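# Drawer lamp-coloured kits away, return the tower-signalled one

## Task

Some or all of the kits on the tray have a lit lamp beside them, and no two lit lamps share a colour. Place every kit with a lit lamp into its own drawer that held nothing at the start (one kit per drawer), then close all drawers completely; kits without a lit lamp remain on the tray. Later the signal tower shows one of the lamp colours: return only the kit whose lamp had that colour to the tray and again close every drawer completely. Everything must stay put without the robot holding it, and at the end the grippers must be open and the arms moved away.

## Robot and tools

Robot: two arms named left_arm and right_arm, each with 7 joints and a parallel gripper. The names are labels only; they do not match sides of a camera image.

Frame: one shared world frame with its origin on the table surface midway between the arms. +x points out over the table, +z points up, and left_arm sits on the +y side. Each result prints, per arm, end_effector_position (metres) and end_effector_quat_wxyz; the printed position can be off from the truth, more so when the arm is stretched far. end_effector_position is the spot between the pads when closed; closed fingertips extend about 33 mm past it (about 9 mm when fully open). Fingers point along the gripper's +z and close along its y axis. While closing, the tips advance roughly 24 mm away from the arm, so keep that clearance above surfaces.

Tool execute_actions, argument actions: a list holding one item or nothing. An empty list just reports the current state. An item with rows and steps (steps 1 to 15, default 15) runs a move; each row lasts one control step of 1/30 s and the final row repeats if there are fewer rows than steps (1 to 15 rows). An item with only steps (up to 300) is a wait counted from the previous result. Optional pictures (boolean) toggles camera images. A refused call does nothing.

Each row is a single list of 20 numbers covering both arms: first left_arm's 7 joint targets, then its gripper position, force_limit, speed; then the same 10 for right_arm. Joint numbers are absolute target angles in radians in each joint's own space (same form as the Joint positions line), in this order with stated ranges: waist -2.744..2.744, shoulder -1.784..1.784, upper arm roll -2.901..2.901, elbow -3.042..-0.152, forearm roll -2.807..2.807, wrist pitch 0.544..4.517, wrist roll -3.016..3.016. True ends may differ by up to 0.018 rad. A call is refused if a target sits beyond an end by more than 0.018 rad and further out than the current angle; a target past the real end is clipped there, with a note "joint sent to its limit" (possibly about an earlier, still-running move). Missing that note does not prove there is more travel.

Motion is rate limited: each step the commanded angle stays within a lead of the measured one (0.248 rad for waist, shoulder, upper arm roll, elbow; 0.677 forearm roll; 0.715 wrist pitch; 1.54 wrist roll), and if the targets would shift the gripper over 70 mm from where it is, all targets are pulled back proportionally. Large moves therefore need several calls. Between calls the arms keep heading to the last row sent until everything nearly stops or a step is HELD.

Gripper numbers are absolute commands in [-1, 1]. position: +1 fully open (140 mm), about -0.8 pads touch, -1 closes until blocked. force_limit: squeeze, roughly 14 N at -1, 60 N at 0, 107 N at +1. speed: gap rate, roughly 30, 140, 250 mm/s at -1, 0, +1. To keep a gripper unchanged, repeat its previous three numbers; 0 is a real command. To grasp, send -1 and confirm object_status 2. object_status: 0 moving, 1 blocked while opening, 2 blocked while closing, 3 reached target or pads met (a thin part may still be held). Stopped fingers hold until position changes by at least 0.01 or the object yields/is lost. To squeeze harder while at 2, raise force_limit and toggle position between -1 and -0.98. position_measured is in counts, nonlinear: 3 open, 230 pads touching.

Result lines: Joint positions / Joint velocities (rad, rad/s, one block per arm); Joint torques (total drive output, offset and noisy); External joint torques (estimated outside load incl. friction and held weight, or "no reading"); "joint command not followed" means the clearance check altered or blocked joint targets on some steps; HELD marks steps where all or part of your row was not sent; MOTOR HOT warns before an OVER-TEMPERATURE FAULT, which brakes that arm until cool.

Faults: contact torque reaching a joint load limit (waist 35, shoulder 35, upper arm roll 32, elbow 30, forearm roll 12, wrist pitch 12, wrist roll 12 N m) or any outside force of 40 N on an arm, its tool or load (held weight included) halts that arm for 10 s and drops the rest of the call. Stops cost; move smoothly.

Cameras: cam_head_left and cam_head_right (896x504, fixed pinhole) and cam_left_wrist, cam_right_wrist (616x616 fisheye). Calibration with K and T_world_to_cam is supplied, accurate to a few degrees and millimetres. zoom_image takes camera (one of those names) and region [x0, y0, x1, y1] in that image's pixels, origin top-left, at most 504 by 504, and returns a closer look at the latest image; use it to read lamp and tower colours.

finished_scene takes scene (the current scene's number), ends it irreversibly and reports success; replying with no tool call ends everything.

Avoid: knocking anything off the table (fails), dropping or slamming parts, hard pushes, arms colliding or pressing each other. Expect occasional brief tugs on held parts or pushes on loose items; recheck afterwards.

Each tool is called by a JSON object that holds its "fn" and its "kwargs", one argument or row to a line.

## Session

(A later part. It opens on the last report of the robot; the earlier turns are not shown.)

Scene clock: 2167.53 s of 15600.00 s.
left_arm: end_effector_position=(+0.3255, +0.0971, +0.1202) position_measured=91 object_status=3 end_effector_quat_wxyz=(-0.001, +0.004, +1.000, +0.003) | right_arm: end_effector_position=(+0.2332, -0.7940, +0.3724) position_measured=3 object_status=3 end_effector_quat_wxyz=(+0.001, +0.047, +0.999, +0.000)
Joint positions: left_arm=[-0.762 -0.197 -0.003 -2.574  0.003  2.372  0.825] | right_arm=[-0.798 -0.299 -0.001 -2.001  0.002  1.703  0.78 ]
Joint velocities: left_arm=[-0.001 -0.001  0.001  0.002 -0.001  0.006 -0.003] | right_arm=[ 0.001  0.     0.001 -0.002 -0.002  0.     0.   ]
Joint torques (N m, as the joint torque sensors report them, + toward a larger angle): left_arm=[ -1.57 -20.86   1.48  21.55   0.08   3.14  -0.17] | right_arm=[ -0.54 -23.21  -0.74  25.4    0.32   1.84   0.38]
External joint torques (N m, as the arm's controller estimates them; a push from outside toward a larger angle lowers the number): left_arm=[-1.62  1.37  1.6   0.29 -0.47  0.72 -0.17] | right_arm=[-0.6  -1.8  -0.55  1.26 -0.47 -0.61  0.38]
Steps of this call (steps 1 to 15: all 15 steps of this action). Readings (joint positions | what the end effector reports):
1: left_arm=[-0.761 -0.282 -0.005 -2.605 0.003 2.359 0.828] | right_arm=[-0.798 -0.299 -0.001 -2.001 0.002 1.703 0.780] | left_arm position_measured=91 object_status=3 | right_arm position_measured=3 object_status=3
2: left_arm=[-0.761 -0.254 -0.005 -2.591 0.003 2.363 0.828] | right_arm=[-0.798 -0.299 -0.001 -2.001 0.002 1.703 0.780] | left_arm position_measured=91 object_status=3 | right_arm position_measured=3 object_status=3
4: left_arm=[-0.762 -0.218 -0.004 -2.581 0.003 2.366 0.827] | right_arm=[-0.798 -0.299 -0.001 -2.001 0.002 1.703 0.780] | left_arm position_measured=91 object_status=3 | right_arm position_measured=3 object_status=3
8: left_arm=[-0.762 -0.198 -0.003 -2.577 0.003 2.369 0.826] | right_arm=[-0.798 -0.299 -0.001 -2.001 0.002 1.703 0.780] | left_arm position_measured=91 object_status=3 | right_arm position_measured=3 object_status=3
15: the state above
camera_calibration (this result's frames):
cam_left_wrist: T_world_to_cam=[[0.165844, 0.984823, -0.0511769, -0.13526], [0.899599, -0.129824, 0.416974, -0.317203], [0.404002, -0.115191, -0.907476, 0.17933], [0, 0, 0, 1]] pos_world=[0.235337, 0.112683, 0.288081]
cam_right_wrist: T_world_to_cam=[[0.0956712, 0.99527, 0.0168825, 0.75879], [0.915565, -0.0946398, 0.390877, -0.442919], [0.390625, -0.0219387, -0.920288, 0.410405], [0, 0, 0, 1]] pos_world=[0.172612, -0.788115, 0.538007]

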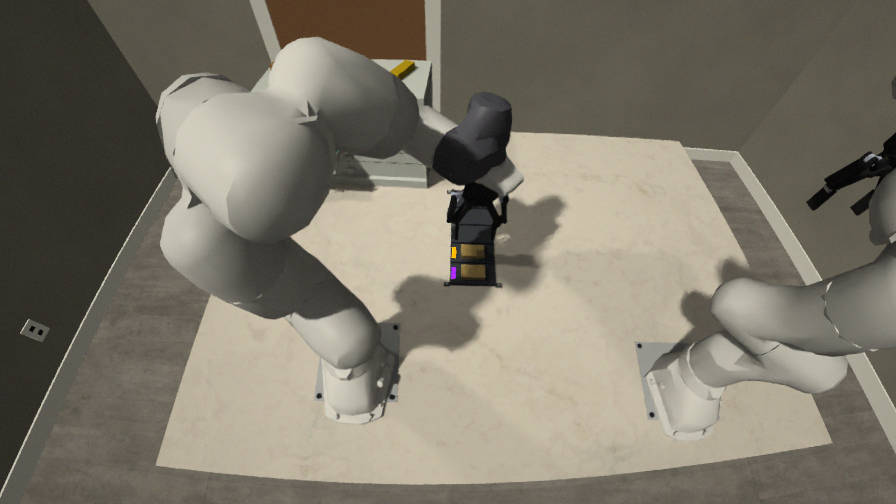

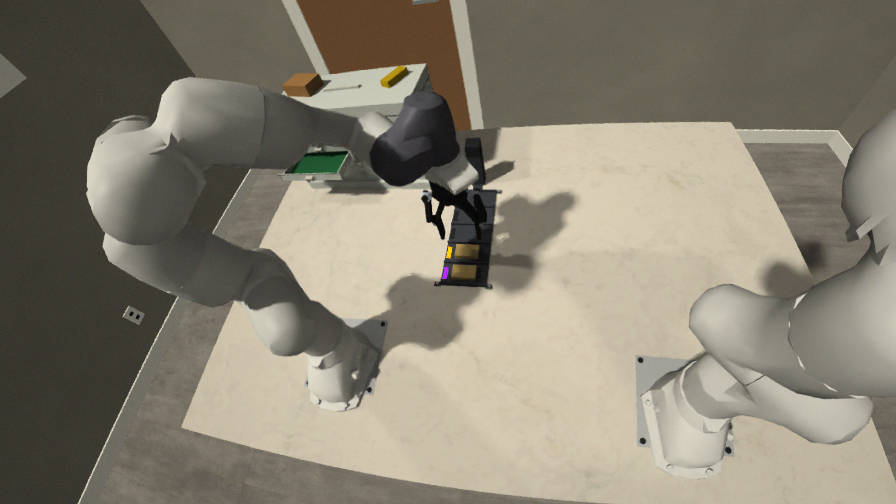

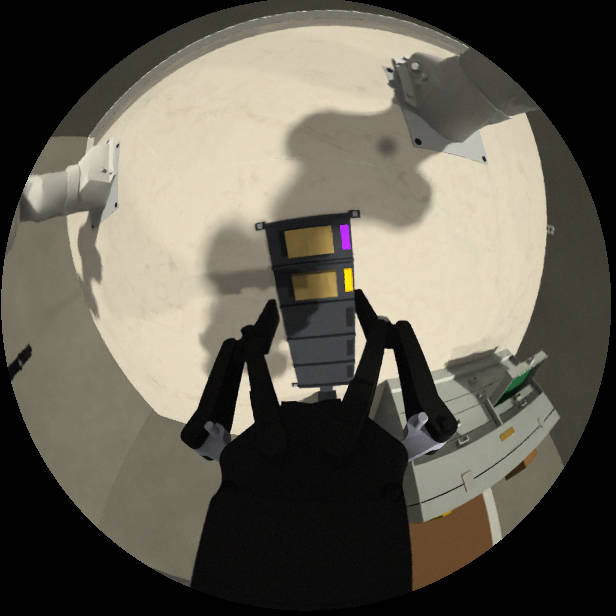

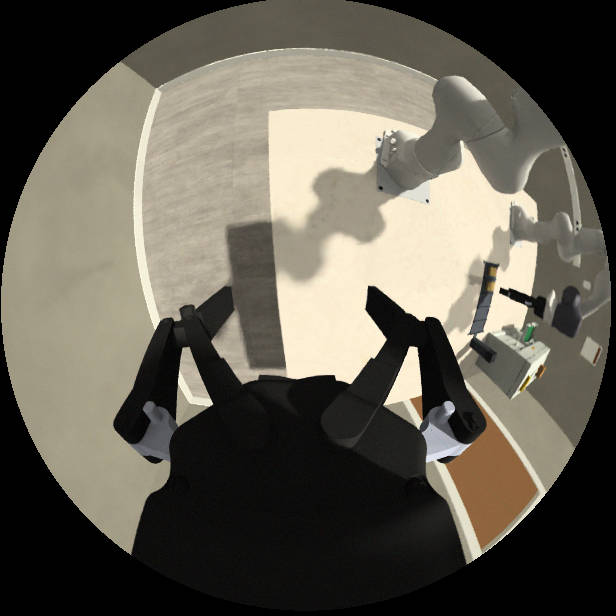

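Descend in a ramp.

{"fn": "execute_actions", "kwargs": {
  "actions": [
    {"rows":[[-0.766,-0.16,0,-2.583,0,2.43,0.815,0.3,0,-0.5,-0.8,-0.3,0,-2.0,0,1.7,0.785,1,0,0],[-0.766,-0.16,0,-2.583,0,2.43,0.815,0.3,0,-0.5,-0.8,-0.3,0,-2.0,0,1.7,0.785,1,0,0],[-0.766,-0.125,0,-2.594,0,2.48,0.815,0.3,0,-0.5,-0.8,-0.3,0,-2.0,0,1.7,0.785,1,0,0],[-0.766,-0.125,0,-2.594,0,2.48,0.815,0.3,0,-0.5,-0.8,-0.3,0,-2.0,0,1.7,0.785,1,0,0],[-0.766,-0.09,0,-2.603,0,2.525,0.815,0.3,0,-0.5,-0.8,-0.3,0,-2.0,0,1.7,0.785,1,0,0],[-0.766,-0.09,0,-2.603,0,2.525,0.815,0.3,0,-0.5,-0.8,-0.3,0,-2.0,0,1.7,0.785,1,0,0],[-0.766,-0.055,0,-2.611,0,2.565,0.815,0.3,0,-0.5,-0.8,-0.3,0,-2.0,0,1.7,0.785,1,0,0],[-0.766,-0.055,0,-2.611,0,2.565,0.815,0.3,0,-0.5,-0.8,-0.3,0,-2.0,0,1.7,0.785,1,0,0],[-0.766,-0.03,0,-2.616,0,2.595,0.815,0.3,0,-0.5,-0.8,-0.3,0,-2.0,0,1.7,0.785,1,0,0],[-0.766,-0.03,0,-2.616,0,2.595,0.815,0.3,0,-0.5,-0.8,-0.3,0,-2.0,0,1.7,0.785,1,0,0],[-0.766,-0.01,0,-2.62,0,2.62,0.815,0.3,0,-0.5,-0.8,-0.3,0,-2.0,0,1.7,0.785,1,0,0],[-0.766,-0.01,0,-2.62,0,2.62,0.815,0.3,0,-0.5,-0.8,-0.3,0,-2.0,0,1.7,0.785,1,0,0],[-0.766,0.006,0,-2.622,0,2.632,0.815,0.3,0,-0.5,-0.8,-0.3,0,-2.0,0,1.7,0.785,1,0,0]],"steps":15}
  ],
  "pictures": false
}}

{"fn": "execute_actions", "kwargs": {
  "actions": [
    {"steps":15}
  ]
}}

Scene clock: 2192.90 s of 15600.00 s.
left_arm: end_effector_position=(+0.3188, +0.1024, +0.0367) position_measured=91 object_status=3 end_effector_quat_wxyz=(-0.012, +0.003, +1.000, +0.012) | right_arm: end_effector_position=(+0.2332, -0.7940, +0.3724) position_measured=3 object_status=3 end_effector_quat_wxyz=(+0.001, +0.047, +0.999, +0.000)
Joint positions: left_arm=[-0.763 -0.003 -0.002 -2.621  0.003  2.585  0.822] | right_arm=[-0.798 -0.299 -0.001 -2.001  0.002  1.703  0.78 ]
Joint velocities: left_arm=[ 0.001  0.153  0.001 -0.037  0.     0.247 -0.004] | right_arm=[ 0.     0.001  0.     0.001  0.    -0.    -0.   ]
Joint torques (N m, as the joint torque sensors report them, + toward a larger angle): left_arm=[ -2.58 -28.05   1.31  19.24  -0.04   3.59  -0.3 ] | right_arm=[ -0.81 -23.17  -0.82  25.14   0.26   1.84   0.37]
External joint torques (N m, as the arm's controller estimates them; a push from outside toward a larger angle lowers the number): left_arm=[-2.67  1.18  1.22 -0.8  -0.42  0.89 -0.3 ] | right_arm=[-0.82 -1.75 -0.57  0.97 -0.53 -0.61  0.37]
Steps of this call (steps 1 to 15: the robot went on to your last target; steps 16 to 90: nothing new was sent; then 21.87 s passed at rest; steps 91 to 105: all 15 steps of this action). Readings (joint positions | what the end effector reports):
91: left_arm=[-0.762 -0.192 -0.002 -2.573 0.003 2.382 0.824] | right_arm=[-0.798 -0.299 -0.001 -2.001 0.002 1.703 0.780] | left_arm position_measured=91 object_status=3 | right_arm position_measured=3 object_status=3
92: left_arm=[-0.762 -0.183 -0.002 -2.575 0.003 2.391 0.824] | right_arm=[-0.798 -0.299 -0.001 -2.001 0.002 1.703 0.780] | left_arm position_measured=91 object_status=3 | right_arm position_measured=3 object_status=3
94: left_arm=[-0.763 -0.155 -0.002 -2.582 0.003 2.419 0.824] | right_arm=[-0.798 -0.299 -0.001 -2.001 0.002 1.703 0.780] | left_arm position_measured=91 object_status=3 | right_arm position_measured=3 object_status=3
98: left_arm=[-0.763 -0.085 -0.002 -2.602 0.003 2.487 0.823] | right_arm=[-0.798 -0.299 -0.001 -2.001 0.002 1.703 0.780] | left_arm position_measured=91 object_status=3 | right_arm position_measured=3 object_status=3
105: the state above

Scene clock: 2193.40 s of 15600.00 s.
left_arm: end_effector_position=(+0.3263, +0.0954, +0.0367) position_measured=91 object_status=3 end_effector_quat_wxyz=(+0.000, +0.002, +1.000, +0.001) | right_arm: end_effector_position=(+0.2332, -0.7940, +0.3724) position_measured=3 object_status=3 end_effector_quat_wxyz=(+0.001, +0.047, +0.999, +0.000)
Joint positions: left_arm=[-0.763  0.004 -0.002 -2.622  0.003  2.626  0.822] | right_arm=[-0.798 -0.299 -0.001 -2.001  0.002  1.703  0.78 ]
Joint velocities: left_arm=[ 0.    -0.     0.001  0.001  0.001  0.014 -0.001] | right_arm=[ 0.002  0.    -0.001  0.     0.    -0.     0.001]
Joint torques (N m, as the joint torque sensors report them, + toward a larger angle): left_arm=[ -2.18 -24.73   2.    17.98  -0.08   3.24  -0.16] | right_arm=[ -0.91 -23.4   -0.55  24.99   0.29   1.77   0.37]
External joint torques (N m, as the arm's controller estimates them; a push from outside toward a larger angle lowers the number): left_arm=[-2.25  1.24  1.93 -0.07 -0.47  0.78 -0.16] | right_arm=[-0.99 -2.03 -0.39  0.87 -0.51 -0.67  0.37]
Steps of this call (steps 1 to 15: the robot went on to your last target). Readings (joint positions | what the end effector reports):
1: left_arm=[-0.763 0.001 -0.002 -2.622 0.003 2.592 0.822] | right_arm=[-0.798 -0.299 -0.001 -2.001 0.002 1.703 0.780] | left_arm position_measured=91 object_status=3 | right_arm position_measured=3 object_status=3
2: left_arm=[-0.763 0.003 -0.002 -2.622 0.003 2.598 0.822] | right_arm=[-0.798 -0.299 -0.001 -2.001 0.002 1.703 0.780] | left_arm position_measured=91 object_status=3 | right_arm position_measured=3 object_status=3
4: left_arm=[-0.763 0.004 -0.002 -2.622 0.003 2.608 0.822] | right_arm=[-0.798 -0.299 -0.001 -2.001 0.002 1.703 0.780] | left_arm position_measured=91 object_status=3 | right_arm position_measured=3 object_status=3
8: left_arm=[-0.763 0.004 -0.002 -2.622 0.003 2.619 0.822] | right_arm=[-0.798 -0.299 -0.001 -2.001 0.002 1.703 0.780] | left_arm position_measured=91 object_status=3 | right_arm position_measured=3 object_status=3
15: the state above
camera_calibration (this result's frames):
cam_left_wrist: T_world_to_cam=[[0.163621, 0.985012, -0.0545787, -0.137118], [0.898904, -0.126067, 0.419617, -0.283546], [0.406448, -0.117719, -0.906059, 0.10244], [0, 0, 0, 1]] pos_world=[0.235679, 0.111377, 0.204313]
cam_right_wrist: T_world_to_cam=[[0.0956713, 0.99527, 0.0168826, 0.75879], [0.915565, -0.0946399, 0.390876, -0.442919], [0.390625, -0.0219386, -0.920288, 0.410405], [0, 0, 0, 1]] pos_world=[0.172612, -0.788115, 0.538007]

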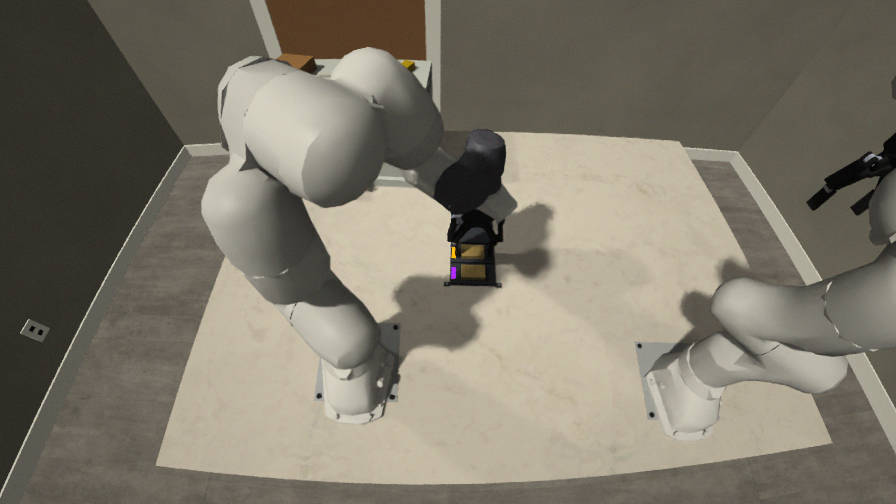

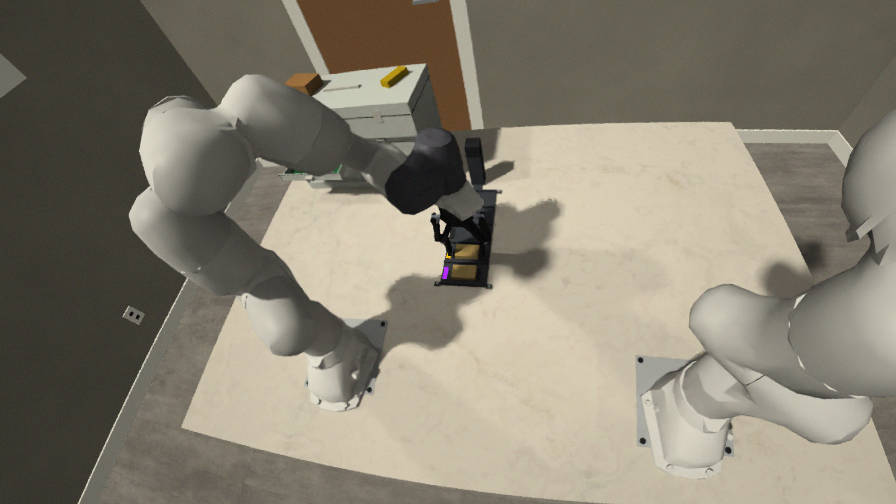

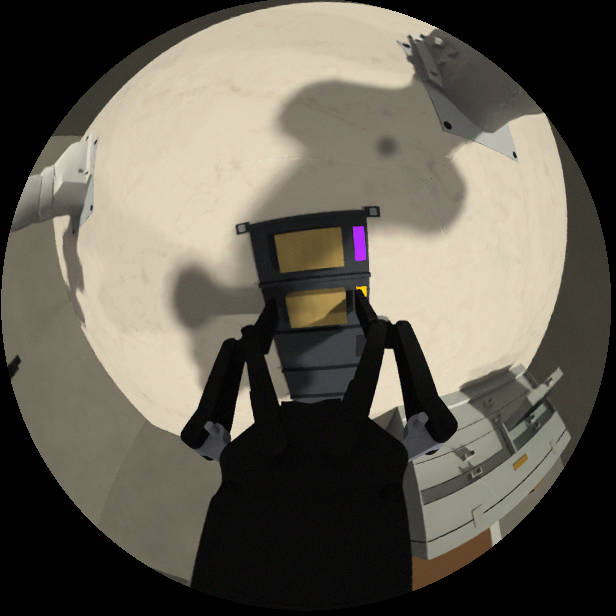

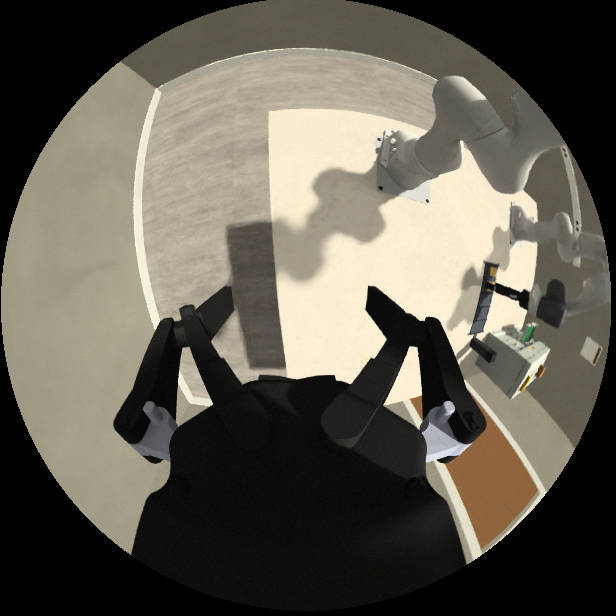

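{"fn": "execute_actions", "kwargs": {
  "actions": [
    {"rows":[[-0.766,0.008,0,-2.622,0,2.632,0.815,-1,0,-0.5,-0.8,-0.3,0,-2.0,0,1.7,0.785,1,0,0]],"steps":15}
  ],
  "pictures": false
}}

{"fn": "execute_actions", "kwargs": {
  "actions": [
    {"steps":10}
  ],
  "pictures": false
}}

Scene clock: 2209.20 s of 15600.00 s.
left_arm: end_effector_position=(+0.3267, +0.0950, +0.0366) position_measured=133 object_status=0 end_effector_quat_wxyz=(+0.001, +0.002, +1.000, +0.000) | right_arm: end_effector_position=(+0.2332, -0.7940, +0.3724) position_measured=3 object_status=3 end_effector_quat_wxyz=(+0.001, +0.047, +0.999, +0.000)
Joint positions: left_arm=[-0.763  0.005 -0.002 -2.622  0.003  2.628  0.822] | right_arm=[-0.798 -0.299 -0.001 -2.001  0.002  1.703  0.78 ]
Joint velocities: left_arm=[ 0.001  0.    -0.    -0.    -0.001  0.    -0.   ] | right_arm=[-0.001 -0.     0.001  0.001 -0.    -0.001  0.   ]
Joint torques (N m, as the joint torque sensors report them, + toward a larger angle): left_arm=[ -1.91 -24.26   2.16  17.23  -0.12   3.18  -0.17] | right_arm=[ -0.81 -23.52  -0.72  25.23   0.27   1.83   0.39]
External joint torques (N m, as the arm's controller estimates them; a push from outside toward a larger angle lowers the number): left_arm=[-1.9   1.67  2.18 -0.74 -0.5   0.73 -0.17] | right_arm=[-0.78 -2.02 -0.44  1.04 -0.52 -0.62  0.39]
Steps of this call (steps 1 to 15: the robot went on to your last target; steps 16 to 90: nothing new was sent; then 12.30 s passed at rest; steps 91 to 105: all 15 steps of this action). Readings (joint positions | what the end effector reports):
91: left_arm=[-0.763 0.004 -0.002 -2.622 0.003 2.628 0.822] | right_arm=[-0.798 -0.299 -0.001 -2.001 0.002 1.703 0.780] | left_arm position_measured=91 object_status=0 | right_arm position_measured=3 object_status=3
92: left_arm=[-0.763 0.005 -0.002 -2.622 0.003 2.628 0.822] | right_arm=[-0.798 -0.299 -0.001 -2.001 0.002 1.703 0.780] | left_arm position_measured=95 object_status=0 | right_arm position_measured=3 object_status=3
94: left_arm=[-0.763 0.006 -0.002 -2.622 0.003 2.628 0.822] | right_arm=[-0.798 -0.299 -0.001 -2.001 0.002 1.703 0.780] | left_arm position_measured=104 object_status=0 | right_arm position_measured=3 object_status=3
98: left_arm=[-0.763 0.006 -0.002 -2.622 0.003 2.628 0.822] | right_arm=[-0.798 -0.299 -0.001 -2.001 0.002 1.703 0.780] | left_arm position_measured=123 object_status=0 | right_arm position_measured=3 object_status=3
105: the state above

Scene clock: 2209.53 s of 15600.00 s.
left_arm: end_effector_position=(+0.3267, +0.0950, +0.0366) position_measured=133 object_status=2 end_effector_quat_wxyz=(+0.001, +0.002, +1.000, +0.000) | right_arm: end_effector_position=(+0.2332, -0.7940, +0.3724) position_measured=3 object_status=3 end_effector_quat_wxyz=(+0.001, +0.047, +0.999, +0.000)
Joint positions: left_arm=[-0.763  0.005 -0.002 -2.622  0.003  2.628  0.822] | right_arm=[-0.798 -0.299 -0.001 -2.001  0.002  1.703  0.78 ]
Joint velocities: left_arm=[-0.002  0.001  0.002 -0.    -0.001  0.001 -0.001] | right_arm=[ 0.001  0.001 -0.     0.001  0.     0.001 -0.001]
Joint torques (N m, as the joint torque sensors report them, + toward a larger angle): left_arm=[ -2.18 -23.05   1.75  17.76   0.     3.23  -0.25] | right_arm=[ -0.78 -23.33  -0.77  24.85   0.23   1.86   0.36]
External joint torques (N m, as the arm's controller estimates them; a push from outside toward a larger angle lowers the number): left_arm=[-2.17  2.87  1.75 -0.21 -0.39  0.78 -0.25] | right_arm=[-0.86 -1.87 -0.61  0.66 -0.56 -0.6   0.36]
Steps of this call (steps 1 to 10: the robot went on to your last target). Readings (joint positions | what the end effector reports):
1: left_arm=[-0.763 0.005 -0.002 -2.622 0.003 2.628 0.822] | right_arm=[-0.798 -0.299 -0.001 -2.001 0.002 1.703 0.780] | left_arm position_measured=133 object_status=2 | right_arm position_measured=3 object_status=3
2: left_arm=[-0.763 0.005 -0.002 -2.622 0.003 2.628 0.822] | right_arm=[-0.798 -0.299 -0.001 -2.001 0.002 1.703 0.780] | left_arm position_measured=133 object_status=2 | right_arm position_measured=3 object_status=3
4: left_arm=[-0.763 0.005 -0.002 -2.622 0.003 2.628 0.822] | right_arm=[-0.798 -0.299 -0.001 -2.001 0.002 1.703 0.780] | left_arm position_measured=133 object_status=2 | right_arm position_measured=3 object_status=3
8: left_arm=[-0.763 0.005 -0.002 -2.622 0.003 2.628 0.822] | right_arm=[-0.798 -0.299 -0.001 -2.001 0.002 1.703 0.780] | left_arm position_measured=133 object_status=2 | right_arm position_measured=3 object_status=3
10: the state above

{"fn": "execute_actions", "kwargs": {
  "actions": [
    {"rows":[[-0.763,-0.015,0,-2.619,0,2.595,0.82,-1,0,-0.5,-0.8,-0.3,0,-2.0,0,1.7,0.785,1,0,0],[-0.763,-0.015,0,-2.619,0,2.595,0.82,-1,0,-0.5,-0.8,-0.3,0,-2.0,0,1.7,0.785,1,0,0],[-0.763,-0.015,0,-2.619,0,2.595,0.82,-1,0,-0.5,-0.8,-0.3,0,-2.0,0,1.7,0.785,1,0,0],[-0.763,-0.04,0,-2.614,0,2.56,0.82,-1,0,-0.5,-0.8,-0.3,0,-2.0,0,1.7,0.785,1,0,0],[-0.763,-0.04,0,-2.614,0,2.56,0.82,-1,0,-0.5,-0.8,-0.3,0,-2.0,0,1.7,0.785,1,0,0],[-0.763,-0.04,0,-2.614,0,2.56,0.82,-1,0,-0.5,-0.8,-0.3,0,-2.0,0,1.7,0.785,1,0,0],[-0.763,-0.07,0,-2.608,0,2.52,0.82,-1,0,-0.5,-0.8,-0.3,0,-2.0,0,1.7,0.785,1,0,0],[-0.763,-0.07,0,-2.608,0,2.52,0.82,-1,0,-0.5,-0.8,-0.3,0,-2.0,0,1.7,0.785,1,0,0],[-0.763,-0.07,0,-2.608,0,2.52,0.82,-1,0,-0.5,-0.8,-0.3,0,-2.0,0,1.7,0.785,1,0,0],[-0.763,-0.125,0,-2.594,0,2.45,0.82,-1,0,-0.5,-0.8,-0.3,0,-2.0,0,1.7,0.785,1,0,0],[-0.763,-0.125,0,-2.594,0,2.45,0.82,-1,0,-0.5,-0.8,-0.3,0,-2.0,0,1.7,0.785,1,0,0],[-0.763,-0.125,0,-2.594,0,2.45,0.82,-1,0,-0.5,-0.8,-0.3,0,-2.0,0,1.7,0.785,1,0,0],[-0.763,-0.195,0,-2.572,0,2.37,0.82,-1,0,-0.5,-0.8,-0.3,0,-2.0,0,1.7,0.785,1,0,0]],"steps":15}
  ],
  "pictures": false
}}

{"fn": "execute_actions", "kwargs": {
  "actions": [
    {"rows":[[-0.7,-0.398,0,-2.467,0,2.269,1.0,-1,0,-0.5,-0.8,-0.3,0,-2.0,0,1.7,0.785,1,0,0]],"steps":12}
  ],
  "pictures": false
}}

{"fn": "execute_actions", "kwargs": {
  "actions": [
    {"rows":[[0.328,-0.398,0,-2.467,0,2.269,1.98,-1,0,-0.5,-0.8,-0.3,0,-2.0,0,1.7,0.785,1,0,0]],"steps":15}
  ],
  "pictures": false
}}

{"fn": "execute_actions", "kwargs": {
  "actions": [
    {"steps":25}
  ],
  "pictures": false
}}

{"fn": "execute_actions", "kwargs": {
  "actions": [
    {"rows":[[0.328,-0.28,0,-2.36,0,2.275,1.98,-1,0,-0.5,-0.8,-0.3,0,-2.0,0,1.7,0.785,1,0,0],[0.328,-0.28,0,-2.36,0,2.275,1.98,-1,0,-0.5,-0.8,-0.3,0,-2.0,0,1.7,0.785,1,0,0],[0.328,-0.28,0,-2.36,0,2.275,1.98,-1,0,-0.5,-0.8,-0.3,0,-2.0,0,1.7,0.785,1,0,0],[0.328,-0.16,0,-2.245,0,2.28,1.98,-1,0,-0.5,-0.8,-0.3,0,-2.0,0,1.7,0.785,1,0,0],[0.328,-0.16,0,-2.245,0,2.28,1.98,-1,0,-0.5,-0.8,-0.3,0,-2.0,0,1.7,0.785,1,0,0],[0.328,-0.16,0,-2.245,0,2.28,1.98,-1,0,-0.5,-0.8,-0.3,0,-2.0,0,1.7,0.785,1,0,0],[0.328,-0.044,0,-2.129,0,2.286,1.98,-1,0,-0.5,-0.8,-0.3,0,-2.0,0,1.7,0.785,1,0,0]],"steps":15}
  ]
}}

Scene clock: 2244.97 s of 15600.00 s.
left_arm: end_effector_position=(+0.3343, +0.0882, +0.1092) position_measured=133 object_status=2 end_effector_quat_wxyz=(+0.012, +0.002, +1.000, -0.010) | right_arm: end_effector_position=(+0.2332, -0.7940, +0.3724) position_measured=3 object_status=3 end_effector_quat_wxyz=(+0.001, +0.047, +0.999, +0.000)
Joint positions: left_arm=[-0.763 -0.164 -0.002 -2.583  0.003  2.45   0.822] | right_arm=[-0.798 -0.299 -0.001 -2.001  0.002  1.703  0.78 ]
Joint velocities: left_arm=[-0.001 -0.501 -0.001  0.222  0.001 -0.427  0.001] | right_arm=[-0.001  0.001 -0.001 -0.     0.001  0.     0.001]
Joint torques (N m, as the joint torque sensors report them, + toward a larger angle): left_arm=[  0.61 -16.38   2.18  17.03   0.07   1.18  -0.04] | right_arm=[ -0.74 -23.36  -0.72  25.09   0.23   1.85   0.38]
External joint torques (N m, as the arm's controller estimates them; a push from outside toward a larger angle lowers the number): left_arm=[ 0.72 -1.96  2.44  1.38 -0.46 -0.49 -0.04] | right_arm=[-0.72 -2.01 -0.43  0.99 -0.55 -0.59  0.38]
Steps of this call (steps 1 to 15: the robot went on to your last target; steps 16 to 90: nothing new was sent; then 31.93 s passed at rest; steps 91 to 105: all 15 steps of this action). Readings (joint positions | what the end effector reports):
91: left_arm=[-0.763 0.002 -0.002 -2.622 0.003 2.623 0.822] | right_arm=[-0.798 -0.299 -0.001 -2.001 0.002 1.703 0.780] | left_arm position_measured=133 object_status=2 | right_arm position_measured=3 object_status=3
92: left_arm=[-0.763 -0.002 -0.002 -2.622 0.003 2.618 0.822] | right_arm=[-0.798 -0.299 -0.001 -2.001 0.002 1.703 0.780] | left_arm position_measured=133 object_status=2 | right_arm position_measured=3 object_status=3
94: left_arm=[-0.763 -0.013 -0.002 -2.621 0.003 2.606 0.822] | right_arm=[-0.798 -0.299 -0.001 -2.001 0.002 1.703 0.780] | left_arm position_measured=133 object_status=2 | right_arm position_measured=3 object_status=3
98: left_arm=[-0.763 -0.047 -0.002 -2.615 0.003 2.569 0.822] | right_arm=[-0.798 -0.299 -0.001 -2.001 0.002 1.703 0.780] | left_arm position_measured=133 object_status=2 | right_arm position_measured=3 object_status=3
105: the state above

Scene clock: 2245.37 s of 15600.00 s.
left_arm: end_effector_position=(+0.3884, +0.0793, +0.2577) position_measured=133 object_status=2 end_effector_quat_wxyz=(+0.093, +0.028, +0.993, -0.071) | right_arm: end_effector_position=(+0.2332, -0.7940, +0.3724) position_measured=3 object_status=3 end_effector_quat_wxyz=(+0.001, +0.047, +0.999, +0.000)
Joint positions: left_arm=[-0.703 -0.4   -0.    -2.464  0.003  2.3    0.937] | right_arm=[-0.798 -0.299 -0.001 -2.001  0.002  1.703  0.78 ]
Joint velocities: left_arm=[ 0.004  0.006  0.    -0.034 -0.001 -0.17   0.186] | right_arm=[ 0.001  0.001  0.001 -0.001 -0.     0.001  0.   ]
Joint torques (N m, as the joint torque sensors report them, + toward a larger angle): left_arm=[  1.38 -17.5    0.18  25.25   0.23   2.68   0.43] | right_arm=[ -0.63 -23.59  -0.33  25.3    0.19   1.81   0.36]
External joint torques (N m, as the arm's controller estimates them; a push from outside toward a larger angle lowers the number): left_arm=[ 1.45  0.24  0.64  0.9  -0.47 -0.32  0.44] | right_arm=[-0.61 -2.24 -0.04  1.18 -0.6  -0.63  0.36]
Steps of this call (steps 1 to 12: all 12 steps of this action). Readings (joint positions | what the end effector reports):
1: left_arm=[-0.758 -0.188 -0.004 -2.574 0.003 2.433 0.829] | right_arm=[-0.798 -0.299 -0.001 -2.001 0.002 1.703 0.780] | left_arm position_measured=133 object_status=2 | right_arm position_measured=3 object_status=3
2: left_arm=[-0.750 -0.219 -0.004 -2.561 0.003 2.417 0.837] | right_arm=[-0.798 -0.299 -0.001 -2.001 0.002 1.703 0.780] | left_arm position_measured=133 object_status=2 | right_arm position_measured=3 object_status=3
4: left_arm=[-0.733 -0.284 -0.004 -2.527 0.003 2.384 0.858] | right_arm=[-0.798 -0.299 -0.001 -2.001 0.002 1.703 0.780] | left_arm position_measured=133 object_status=2 | right_arm position_measured=3 object_status=3
8: left_arm=[-0.707 -0.387 -0.000 -2.469 0.003 2.328 0.905] | right_arm=[-0.798 -0.299 -0.001 -2.001 0.002 1.703 0.780] | left_arm position_measured=133 object_status=2 | right_arm position_measured=3 object_status=3
12: the state above

Scene clock: 2245.87 s of 15600.00 s.
left_arm: end_effector_position=(+0.4933, +0.3687, +0.2532) position_measured=133 object_status=2 end_effector_quat_wxyz=(+0.106, +0.014, +0.994, -0.002) | right_arm: end_effector_position=(+0.2332, -0.7940, +0.3724) position_measured=3 object_status=3 end_effector_quat_wxyz=(+0.001, +0.047, +0.999, +0.000)
Joint positions: left_arm=[-0.058 -0.398 -0.002 -2.465  0.002  2.28   1.551] | right_arm=[-0.798 -0.299 -0.001 -2.001  0.002  1.703  0.78 ]
Joint velocities: left_arm=[ 1.279  0.     0.072  0.001 -0.    -0.016  0.766] | right_arm=[ 0.    -0.001 -0.     0.001 -0.     0.     0.001]
Joint torques (N m, as the joint torque sensors report them, + toward a larger angle): left_arm=[ -3.8  -17.14  -1.74  23.22   0.64   2.37   0.64] | right_arm=[ -0.81 -23.36  -0.89  24.86   0.28   1.88   0.34]
External joint torques (N m, as the arm's controller estimates them; a push from outside toward a larger angle lowers the number): left_arm=[ 1.45  1.63  2.03 -0.62 -0.05 -0.38  0.66] | right_arm=[-0.85 -1.94 -0.67  0.72 -0.51 -0.57  0.34]
Steps of this call (steps 1 to 15: all 15 steps of this action). Readings (joint positions | what the end effector reports):
1: left_arm=[-0.674 -0.399 -0.012 -2.465 0.002 2.296 0.994] | right_arm=[-0.798 -0.299 -0.001 -2.001 0.002 1.703 0.780] | left_arm position_measured=133 object_status=2 | right_arm position_measured=3 object_status=3
2: left_arm=[-0.636 -0.399 -0.015 -2.465 0.002 2.294 1.050] | right_arm=[-0.798 -0.299 -0.001 -2.001 0.002 1.703 0.780] | left_arm position_measured=133 object_status=2 | right_arm position_measured=3 object_status=3
4: left_arm=[-0.551 -0.399 -0.012 -2.465 0.002 2.291 1.152] | right_arm=[-0.798 -0.299 -0.001 -2.001 0.002 1.703 0.780] | left_arm position_measured=133 object_status=2 | right_arm position_measured=3 object_status=3
8: left_arm=[-0.374 -0.398 -0.007 -2.465 0.002 2.285 1.326] | right_arm=[-0.798 -0.299 -0.001 -2.001 0.002 1.703 0.780] | left_arm position_measured=133 object_status=2 | right_arm position_measured=3 object_status=3
15: the state above

Scene clock: 2246.70 s of 15600.00 s.
left_arm: end_effector_position=(+0.4627, +0.5519, +0.2510) position_measured=133 object_status=2 end_effector_quat_wxyz=(+0.095, +0.013, +0.995, +0.035) | right_arm: end_effector_position=(+0.2332, -0.7940, +0.3724) position_measured=3 object_status=3 end_effector_quat_wxyz=(+0.001, +0.047, +0.999, +0.000)
Joint positions: left_arm=[ 0.325 -0.398  0.003 -2.467  0.002  2.272  1.939] | right_arm=[-0.798 -0.299 -0.001 -2.001  0.002  1.703  0.78 ]
Joint velocities: left_arm=[ 0.002  0.    -0.    -0.    -0.002 -0.001  0.115] | right_arm=[ 0.     0.001 -0.     0.    -0.001  0.     0.   ]
Joint torques (N m, as the joint torque sensors report them, + toward a larger angle): left_arm=[  0.95 -18.18  -1.16  23.96   0.47   2.58   0.34] | right_arm=[ -0.51 -23.33  -0.42  24.73   0.29   1.83   0.31]
External joint torques (N m, as the arm's controller estimates them; a push from outside toward a larger angle lowers the number): left_arm=[ 0.92 -0.14 -0.79 -0.28 -0.27 -0.27  0.34] | right_arm=[-0.53 -2.   -0.18  0.61 -0.5  -0.62  0.31]
Steps of this call (steps 1 to 25: the robot went on to your last target). Readings (joint positions | what the end effector reports):
1: left_arm=[-0.013 -0.398 -0.002 -2.465 0.002 2.280 1.576] | right_arm=[-0.798 -0.299 -0.001 -2.001 0.002 1.703 0.780] | left_arm position_measured=133 object_status=2 | right_arm position_measured=3 object_status=3
2: left_arm=[0.033 -0.398 -0.002 -2.465 0.002 2.279 1.599] | right_arm=[-0.798 -0.299 -0.001 -2.001 0.002 1.703 0.780] | left_arm position_measured=133 object_status=2 | right_arm position_measured=3 object_status=3
4: left_arm=[0.125 -0.398 -0.001 -2.465 0.002 2.279 1.643] | right_arm=[-0.798 -0.299 -0.001 -2.001 0.002 1.703 0.780] | left_arm position_measured=133 object_status=2 | right_arm position_measured=3 object_status=3
8: left_arm=[0.284 -0.398 0.006 -2.466 0.002 2.276 1.750] | right_arm=[-0.798 -0.299 -0.001 -2.001 0.002 1.703 0.780] | left_arm position_measured=133 object_status=2 | right_arm position_measured=3 object_status=3
25: the state above

Scene clock: 2247.20 s of 15600.00 s.
left_arm: end_effector_position=(+0.5638, +0.5881, +0.2358) position_measured=133 object_status=2 end_effector_quat_wxyz=(+0.087, +0.027, +0.995, +0.034) | right_arm: end_effector_position=(+0.2332, -0.7940, +0.3724) position_measured=3 object_status=3 end_effector_quat_wxyz=(+0.001, +0.047, +0.999, +0.000)
Joint positions: left_arm=[ 0.326 -0.045  0.002 -2.137  0.001  2.28   1.967] | right_arm=[-0.798 -0.299 -0.001 -2.001  0.002  1.703  0.78 ]
Joint velocities: left_arm=[0.    0.015 0.001 0.061 0.001 0.005 0.022] | right_arm=[-0.001 -0.    -0.001  0.001  0.     0.002  0.   ]
Joint torques (N m, as the joint torque sensors report them, + toward a larger angle): left_arm=[  1.21 -30.18  -1.35  25.55   0.6    3.88   0.55] | right_arm=[ -0.71 -23.13  -0.56  25.27   0.27   1.84   0.37]
External joint torques (N m, as the arm's controller estimates them; a push from outside toward a larger angle lowers the number): left_arm=[ 1.1   0.83 -1.42  1.46 -0.13  1.08  0.55] | right_arm=[-0.68 -1.57 -0.27  1.03 -0.52 -0.62  0.37]
Steps of this call (steps 1 to 15: all 15 steps of this action). Readings (joint positions | what the end effector reports):
1: left_arm=[0.325 -0.374 0.003 -2.441 0.002 2.269 1.942] | right_arm=[-0.798 -0.299 -0.001 -2.001 0.002 1.703 0.780] | left_arm position_measured=133 object_status=2 | right_arm position_measured=3 object_status=3
2: left_arm=[0.325 -0.343 0.003 -2.411 0.002 2.271 1.945] | right_arm=[-0.798 -0.299 -0.001 -2.001 0.002 1.703 0.780] | left_arm position_measured=133 object_status=2 | right_arm position_measured=3 object_status=3
4: left_arm=[0.326 -0.280 0.002 -2.353 0.001 2.269 1.951] | right_arm=[-0.798 -0.299 -0.001 -2.001 0.002 1.703 0.780] | left_arm position_measured=133 object_status=2 | right_arm position_measured=3 object_status=3
8: left_arm=[0.326 -0.122 0.002 -2.204 0.001 2.276 1.959] | right_arm=[-0.798 -0.299 -0.001 -2.001 0.002 1.703 0.780] | left_arm position_measured=133 object_status=2 | right_arm position_measured=3 object_status=3
15: the state above
camera_calibration (this result's frames):
cam_left_wrist: T_world_to_cam=[[0.213177, 0.976038, 0.0436441, -0.696254], [0.80572, -0.200893, 0.557188, -0.454412], [0.552604, -0.0836147, -0.829239, 0.123781], [0, 0, 0, 1]] pos_world=[0.446152, 0.598633, 0.386224]
cam_right_wrist: T_world_to_cam=[[0.0956717, 0.99527, 0.016881, 0.75879], [0.915565, -0.0946397, 0.390877, -0.44292], [0.390626, -0.0219402, -0.920288, 0.410404], [0, 0, 0, 1]] pos_world=[0.172612, -0.788114, 0.538008]

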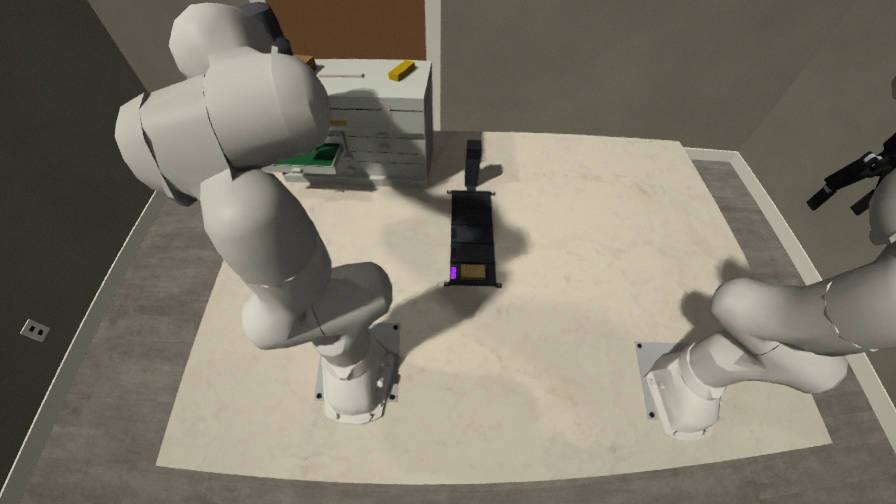

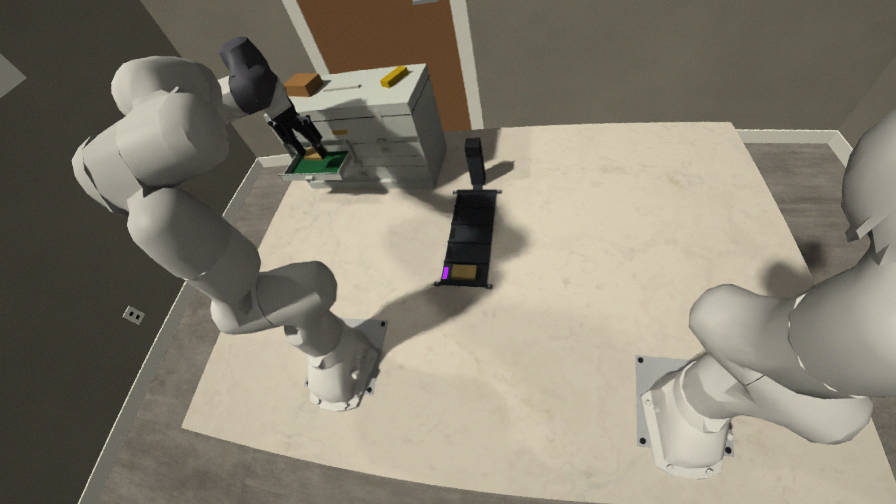

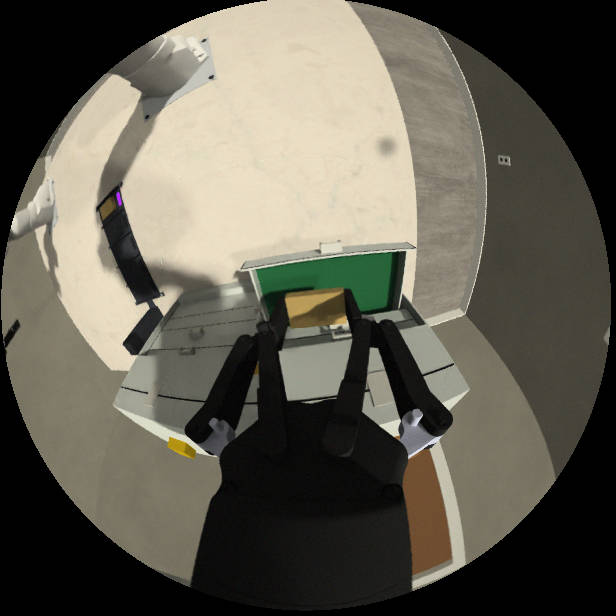

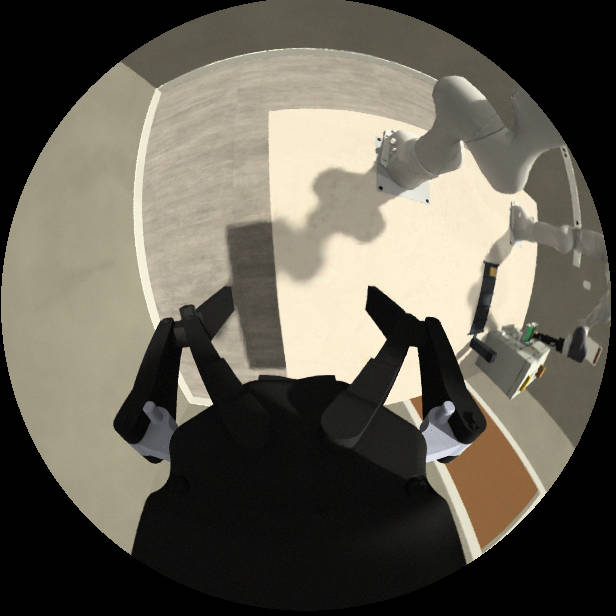

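{"fn": "execute_actions", "kwargs": {
  "actions": [
    {"rows":[[0.328,-0.033,0,-2.144,0,2.32,1.98,-1,0,-0.5,-0.8,-0.3,0,-2.0,0,1.7,0.785,1,0,0],[0.328,-0.033,0,-2.144,0,2.32,1.98,-1,0,-0.5,-0.8,-0.3,0,-2.0,0,1.7,0.785,1,0,0],[0.328,-0.033,0,-2.144,0,2.32,1.98,-1,0,-0.5,-0.8,-0.3,0,-2.0,0,1.7,0.785,1,0,0],[0.328,-0.02,0,-2.16,0,2.35,1.98,-1,0,-0.5,-0.8,-0.3,0,-2.0,0,1.7,0.785,1,0,0],[0.328,-0.02,0,-2.16,0,2.35,1.98,-1,0,-0.5,-0.8,-0.3,0,-2.0,0,1.7,0.785,1,0,0],[0.328,-0.02,0,-2.16,0,2.35,1.98,-1,0,-0.5,-0.8,-0.3,0,-2.0,0,1.7,0.785,1,0,0],[0.328,-0.006,0,-2.178,0,2.382,1.98,-1,0,-0.5,-0.8,-0.3,0,-2.0,0,1.7,0.785,1,0,0],[0.328,-0.006,0,-2.178,0,2.382,1.98,-1,0,-0.5,-0.8,-0.3,0,-2.0,0,1.7,0.785,1,0,0],[0.328,-0.006,0,-2.178,0,2.382,1.98,-1,0,-0.5,-0.8,-0.3,0,-2.0,0,1.7,0.785,1,0,0],[0.328,0.011,0,-2.199,0,2.414,1.98,-1,0,-0.5,-0.8,-0.3,0,-2.0,0,1.7,0.785,1,0,0]],"steps":15}
  ],
  "pictures": false
}}

{"fn": "execute_actions", "kwargs": {
  "actions": [
    {"steps":12}
  ]
}}

Scene clock: 2271.83 s of 15600.00 s.
left_arm: end_effector_position=(+0.5617, +0.5873, +0.1862) position_measured=133 object_status=2 end_effector_quat_wxyz=(+0.081, +0.030, +0.996, +0.032) | right_arm: end_effector_position=(+0.2332, -0.7940, +0.3724) position_measured=3 object_status=3 end_effector_quat_wxyz=(+0.001, +0.047, +0.999, +0.000)
Joint positions: left_arm=[ 0.326  0.012  0.002 -2.199  0.001  2.387  1.973] | right_arm=[-0.798 -0.299 -0.001 -2.001  0.002  1.703  0.78 ]
Joint velocities: left_arm=[-0.     0.028  0.002 -0.034  0.001  0.114 -0.   ] | right_arm=[ 0.002 -0.002 -0.     0.002  0.     0.001 -0.001]
Joint torques (N m, as the joint torque sensors report them, + toward a larger angle): left_arm=[  0.89 -33.45  -1.1   24.39   0.68   4.07   0.38] | right_arm=[ -0.31 -23.9   -0.63  24.9    0.25   1.8    0.32]
External joint torques (N m, as the arm's controller estimates them; a push from outside toward a larger angle lowers the number): left_arm=[ 0.78  1.   -1.22 -0.87 -0.03  0.97  0.38] | right_arm=[-0.37 -2.21 -0.44  0.58 -0.54 -0.67  0.32]
Steps of this call (steps 1 to 15: the robot went on to your last target; steps 16 to 90: nothing new was sent; then 21.13 s passed at rest; steps 91 to 105: all 15 steps of this action). Readings (joint positions | what the end effector reports):
91: left_arm=[0.326 -0.044 0.002 -2.134 0.001 2.286 1.973] | right_arm=[-0.798 -0.299 -0.001 -2.001 0.002 1.703 0.780] | left_arm position_measured=133 object_status=2 | right_arm position_measured=3 object_status=3
92: left_arm=[0.326 -0.041 0.002 -2.136 0.001 2.292 1.973] | right_arm=[-0.798 -0.299 -0.001 -2.001 0.002 1.703 0.780] | left_arm position_measured=133 object_status=2 | right_arm position_measured=3 object_status=3
94: left_arm=[0.326 -0.036 0.002 -2.143 0.001 2.305 1.973] | right_arm=[-0.798 -0.299 -0.001 -2.001 0.002 1.703 0.780] | left_arm position_measured=133 object_status=2 | right_arm position_measured=3 object_status=3
98: left_arm=[0.326 -0.017 0.002 -2.165 0.001 2.337 1.973] | right_arm=[-0.798 -0.299 -0.001 -2.001 0.002 1.703 0.780] | left_arm position_measured=133 object_status=2 | right_arm position_measured=3 object_status=3
105: the state above

Scene clock: 2272.23 s of 15600.00 s.
left_arm: end_effector_position=(+0.5666, +0.5891, +0.1883) position_measured=133 object_status=2 end_effector_quat_wxyz=(+0.090, +0.030, +0.995, +0.035) | right_arm: end_effector_position=(+0.2332, -0.7940, +0.3724) position_measured=3 object_status=3 end_effector_quat_wxyz=(+0.001, +0.047, +0.999, +0.000)
Joint positions: left_arm=[ 0.326  0.013  0.002 -2.2    0.001  2.406  1.973] | right_arm=[-0.798 -0.299 -0.001 -2.001  0.002  1.703  0.78 ]
Joint velocities: left_arm=[-0.001  0.     0.     0.     0.001  0.011 -0.001] | right_arm=[ 0.001  0.    -0.001  0.001 -0.    -0.    -0.   ]
Joint torques (N m, as the joint torque sensors report them, + toward a larger angle): left_arm=[  0.3  -32.91  -0.99  24.2    0.56   4.02   0.4 ] | right_arm=[ -0.59 -23.48  -0.31  25.24   0.28   1.87   0.37]
External joint torques (N m, as the arm's controller estimates them; a push from outside toward a larger angle lowers the number): left_arm=[ 0.31 -1.4  -0.99  0.9  -0.12  1.19  0.4 ] | right_arm=[-0.55 -2.07 -0.01  1.08 -0.51 -0.59  0.37]
Steps of this call (steps 1 to 12: the robot went on to your last target). Readings (joint positions | what the end effector reports):
1: left_arm=[0.326 0.013 0.002 -2.200 0.001 2.391 1.973] | right_arm=[-0.798 -0.299 -0.001 -2.001 0.002 1.703 0.780] | left_arm position_measured=133 object_status=2 | right_arm position_measured=3 object_status=3
2: left_arm=[0.326 0.013 0.002 -2.200 0.001 2.394 1.973] | right_arm=[-0.798 -0.299 -0.001 -2.001 0.002 1.703 0.780] | left_arm position_measured=133 object_status=2 | right_arm position_measured=3 object_status=3
4: left_arm=[0.326 0.013 0.002 -2.200 0.001 2.399 1.973] | right_arm=[-0.798 -0.299 -0.001 -2.001 0.002 1.703 0.780] | left_arm position_measured=133 object_status=2 | right_arm position_measured=3 object_status=3
8: left_arm=[0.326 0.013 0.002 -2.200 0.001 2.404 1.973] | right_arm=[-0.798 -0.299 -0.001 -2.001 0.002 1.703 0.780] | left_arm position_measured=133 object_status=2 | right_arm position_measured=3 object_status=3
12: the state above
camera_calibration (this result's frames):
cam_left_wrist: T_world_to_cam=[[0.219538, 0.974414, 0.048174, -0.69924], [0.801201, -0.208247, 0.56099, -0.423861], [0.556669, -0.0845615, -0.826419, 0.0806066], [0, 0, 0, 1]] pos_world=[0.448236, 0.599897, 0.338082]
cam_right_wrist: T_world_to_cam=[[0.0956718, 0.99527, 0.0168787, 0.758791], [0.915564, -0.0946389, 0.390878, -0.44292], [0.390626, -0.0219425, -0.920288, 0.410404], [0, 0, 0, 1]] pos_world=[0.172612, -0.788114, 0.53801]

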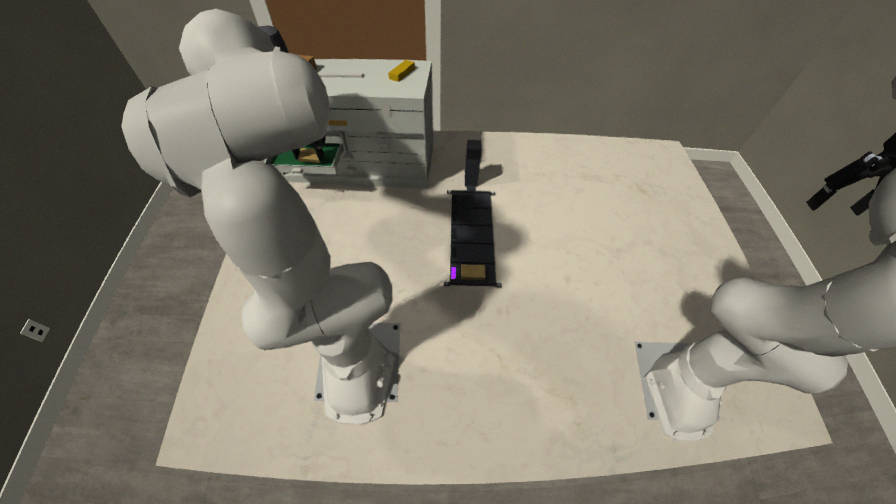

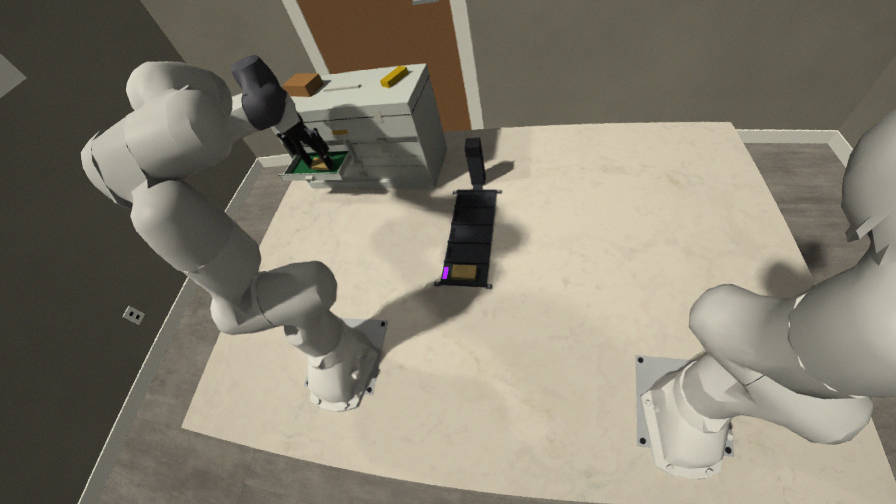

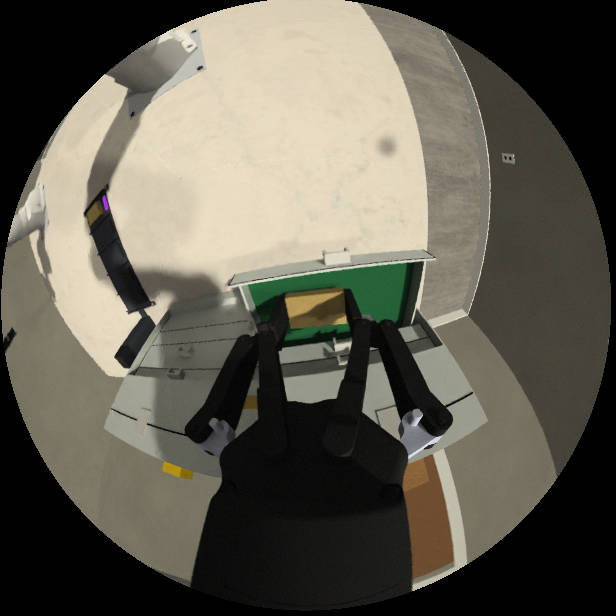

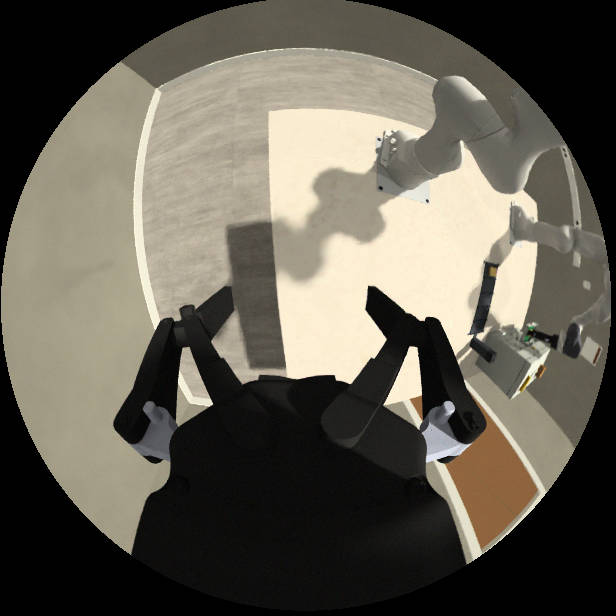

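{"fn": "execute_actions", "kwargs": {
  "actions": [
    {"rows":[[0.328,0.015,0,-2.203,0,2.431,1.98,-1,0,-0.5,-0.8,-0.3,0,-2.0,0,1.7,0.785,1,0,0],[0.328,0.015,0,-2.203,0,2.431,1.98,-1,0,-0.5,-0.8,-0.3,0,-2.0,0,1.7,0.785,1,0,0],[0.328,0.015,0,-2.203,0,2.431,1.98,-1,0,-0.5,-0.8,-0.3,0,-2.0,0,1.7,0.785,1,0,0],[0.328,0.015,0,-2.203,0,2.431,1.98,-1,0,-0.5,-0.8,-0.3,0,-2.0,0,1.7,0.785,1,0,0],[0.328,0.021,0,-2.208,0,2.434,1.98,-1,0,-0.5,-0.8,-0.3,0,-2.0,0,1.7,0.785,1,0,0]],"steps":15}
  ],
  "pictures": false
}}

Scene clock: 2283.17 s of 15600.00 s.
left_arm: end_effector_position=(+0.5678, +0.5894, +0.1826) position_measured=133 object_status=2 end_effector_quat_wxyz=(+0.092, +0.030, +0.995, +0.036) | right_arm: end_effector_position=(+0.2332, -0.7940, +0.3724) position_measured=3 object_status=3 end_effector_quat_wxyz=(+0.001, +0.047, +0.999, +0.000)
Joint positions: left_arm=[ 0.326  0.021  0.002 -2.208  0.001  2.427  1.973] | right_arm=[-0.798 -0.299 -0.001 -2.001  0.002  1.703  0.78 ]
Joint velocities: left_arm=[ 0.     0.     0.002 -0.001  0.     0.008 -0.001] | right_arm=[-0.001  0.    -0.001 -0.     0.002 -0.    -0.001]
Joint torques (N m, as the joint torque sensors report them, + toward a larger angle): left_arm=[  0.86 -31.11  -1.    22.69   0.6    3.88   0.37] | right_arm=[ -0.63 -23.7   -0.57  25.14   0.29   1.79   0.4 ]
External joint torques (N m, as the arm's controller estimates them; a push from outside toward a larger angle lowers the number): left_arm=[ 0.75  0.53 -1.13 -0.44 -0.07  1.05  0.37] | right_arm=[-0.62 -2.36 -0.31  1.02 -0.5  -0.66  0.4 ]
Steps of this call (steps 1 to 30: the robot went on to your last target; steps 31 to 90: nothing new was sent; then 7.43 s passed at rest; steps 91 to 105: all 15 steps of this action). Readings (joint positions | what the end effector reports):
91: left_arm=[0.326 0.013 0.002 -2.201 0.001 2.411 1.973] | right_arm=[-0.798 -0.299 -0.001 -2.001 0.002 1.703 0.780] | left_arm position_measured=133 object_status=2 | right_arm position_measured=3 object_status=3
92: left_arm=[0.326 0.013 0.002 -2.201 0.001 2.414 1.973] | right_arm=[-0.798 -0.299 -0.001 -2.001 0.002 1.703 0.780] | left_arm position_measured=133 object_status=2 | right_arm position_measured=3 object_status=3
94: left_arm=[0.326 0.014 0.002 -2.202 0.001 2.417 1.973] | right_arm=[-0.798 -0.299 -0.001 -2.001 0.002 1.703 0.780] | left_arm position_measured=133 object_status=2 | right_arm position_measured=3 object_status=3
98: left_arm=[0.326 0.019 0.002 -2.206 0.001 2.423 1.973] | right_arm=[-0.798 -0.299 -0.001 -2.001 0.002 1.703 0.780] | left_arm position_measured=133 object_status=2 | right_arm position_measured=3 object_status=3
105: the state above


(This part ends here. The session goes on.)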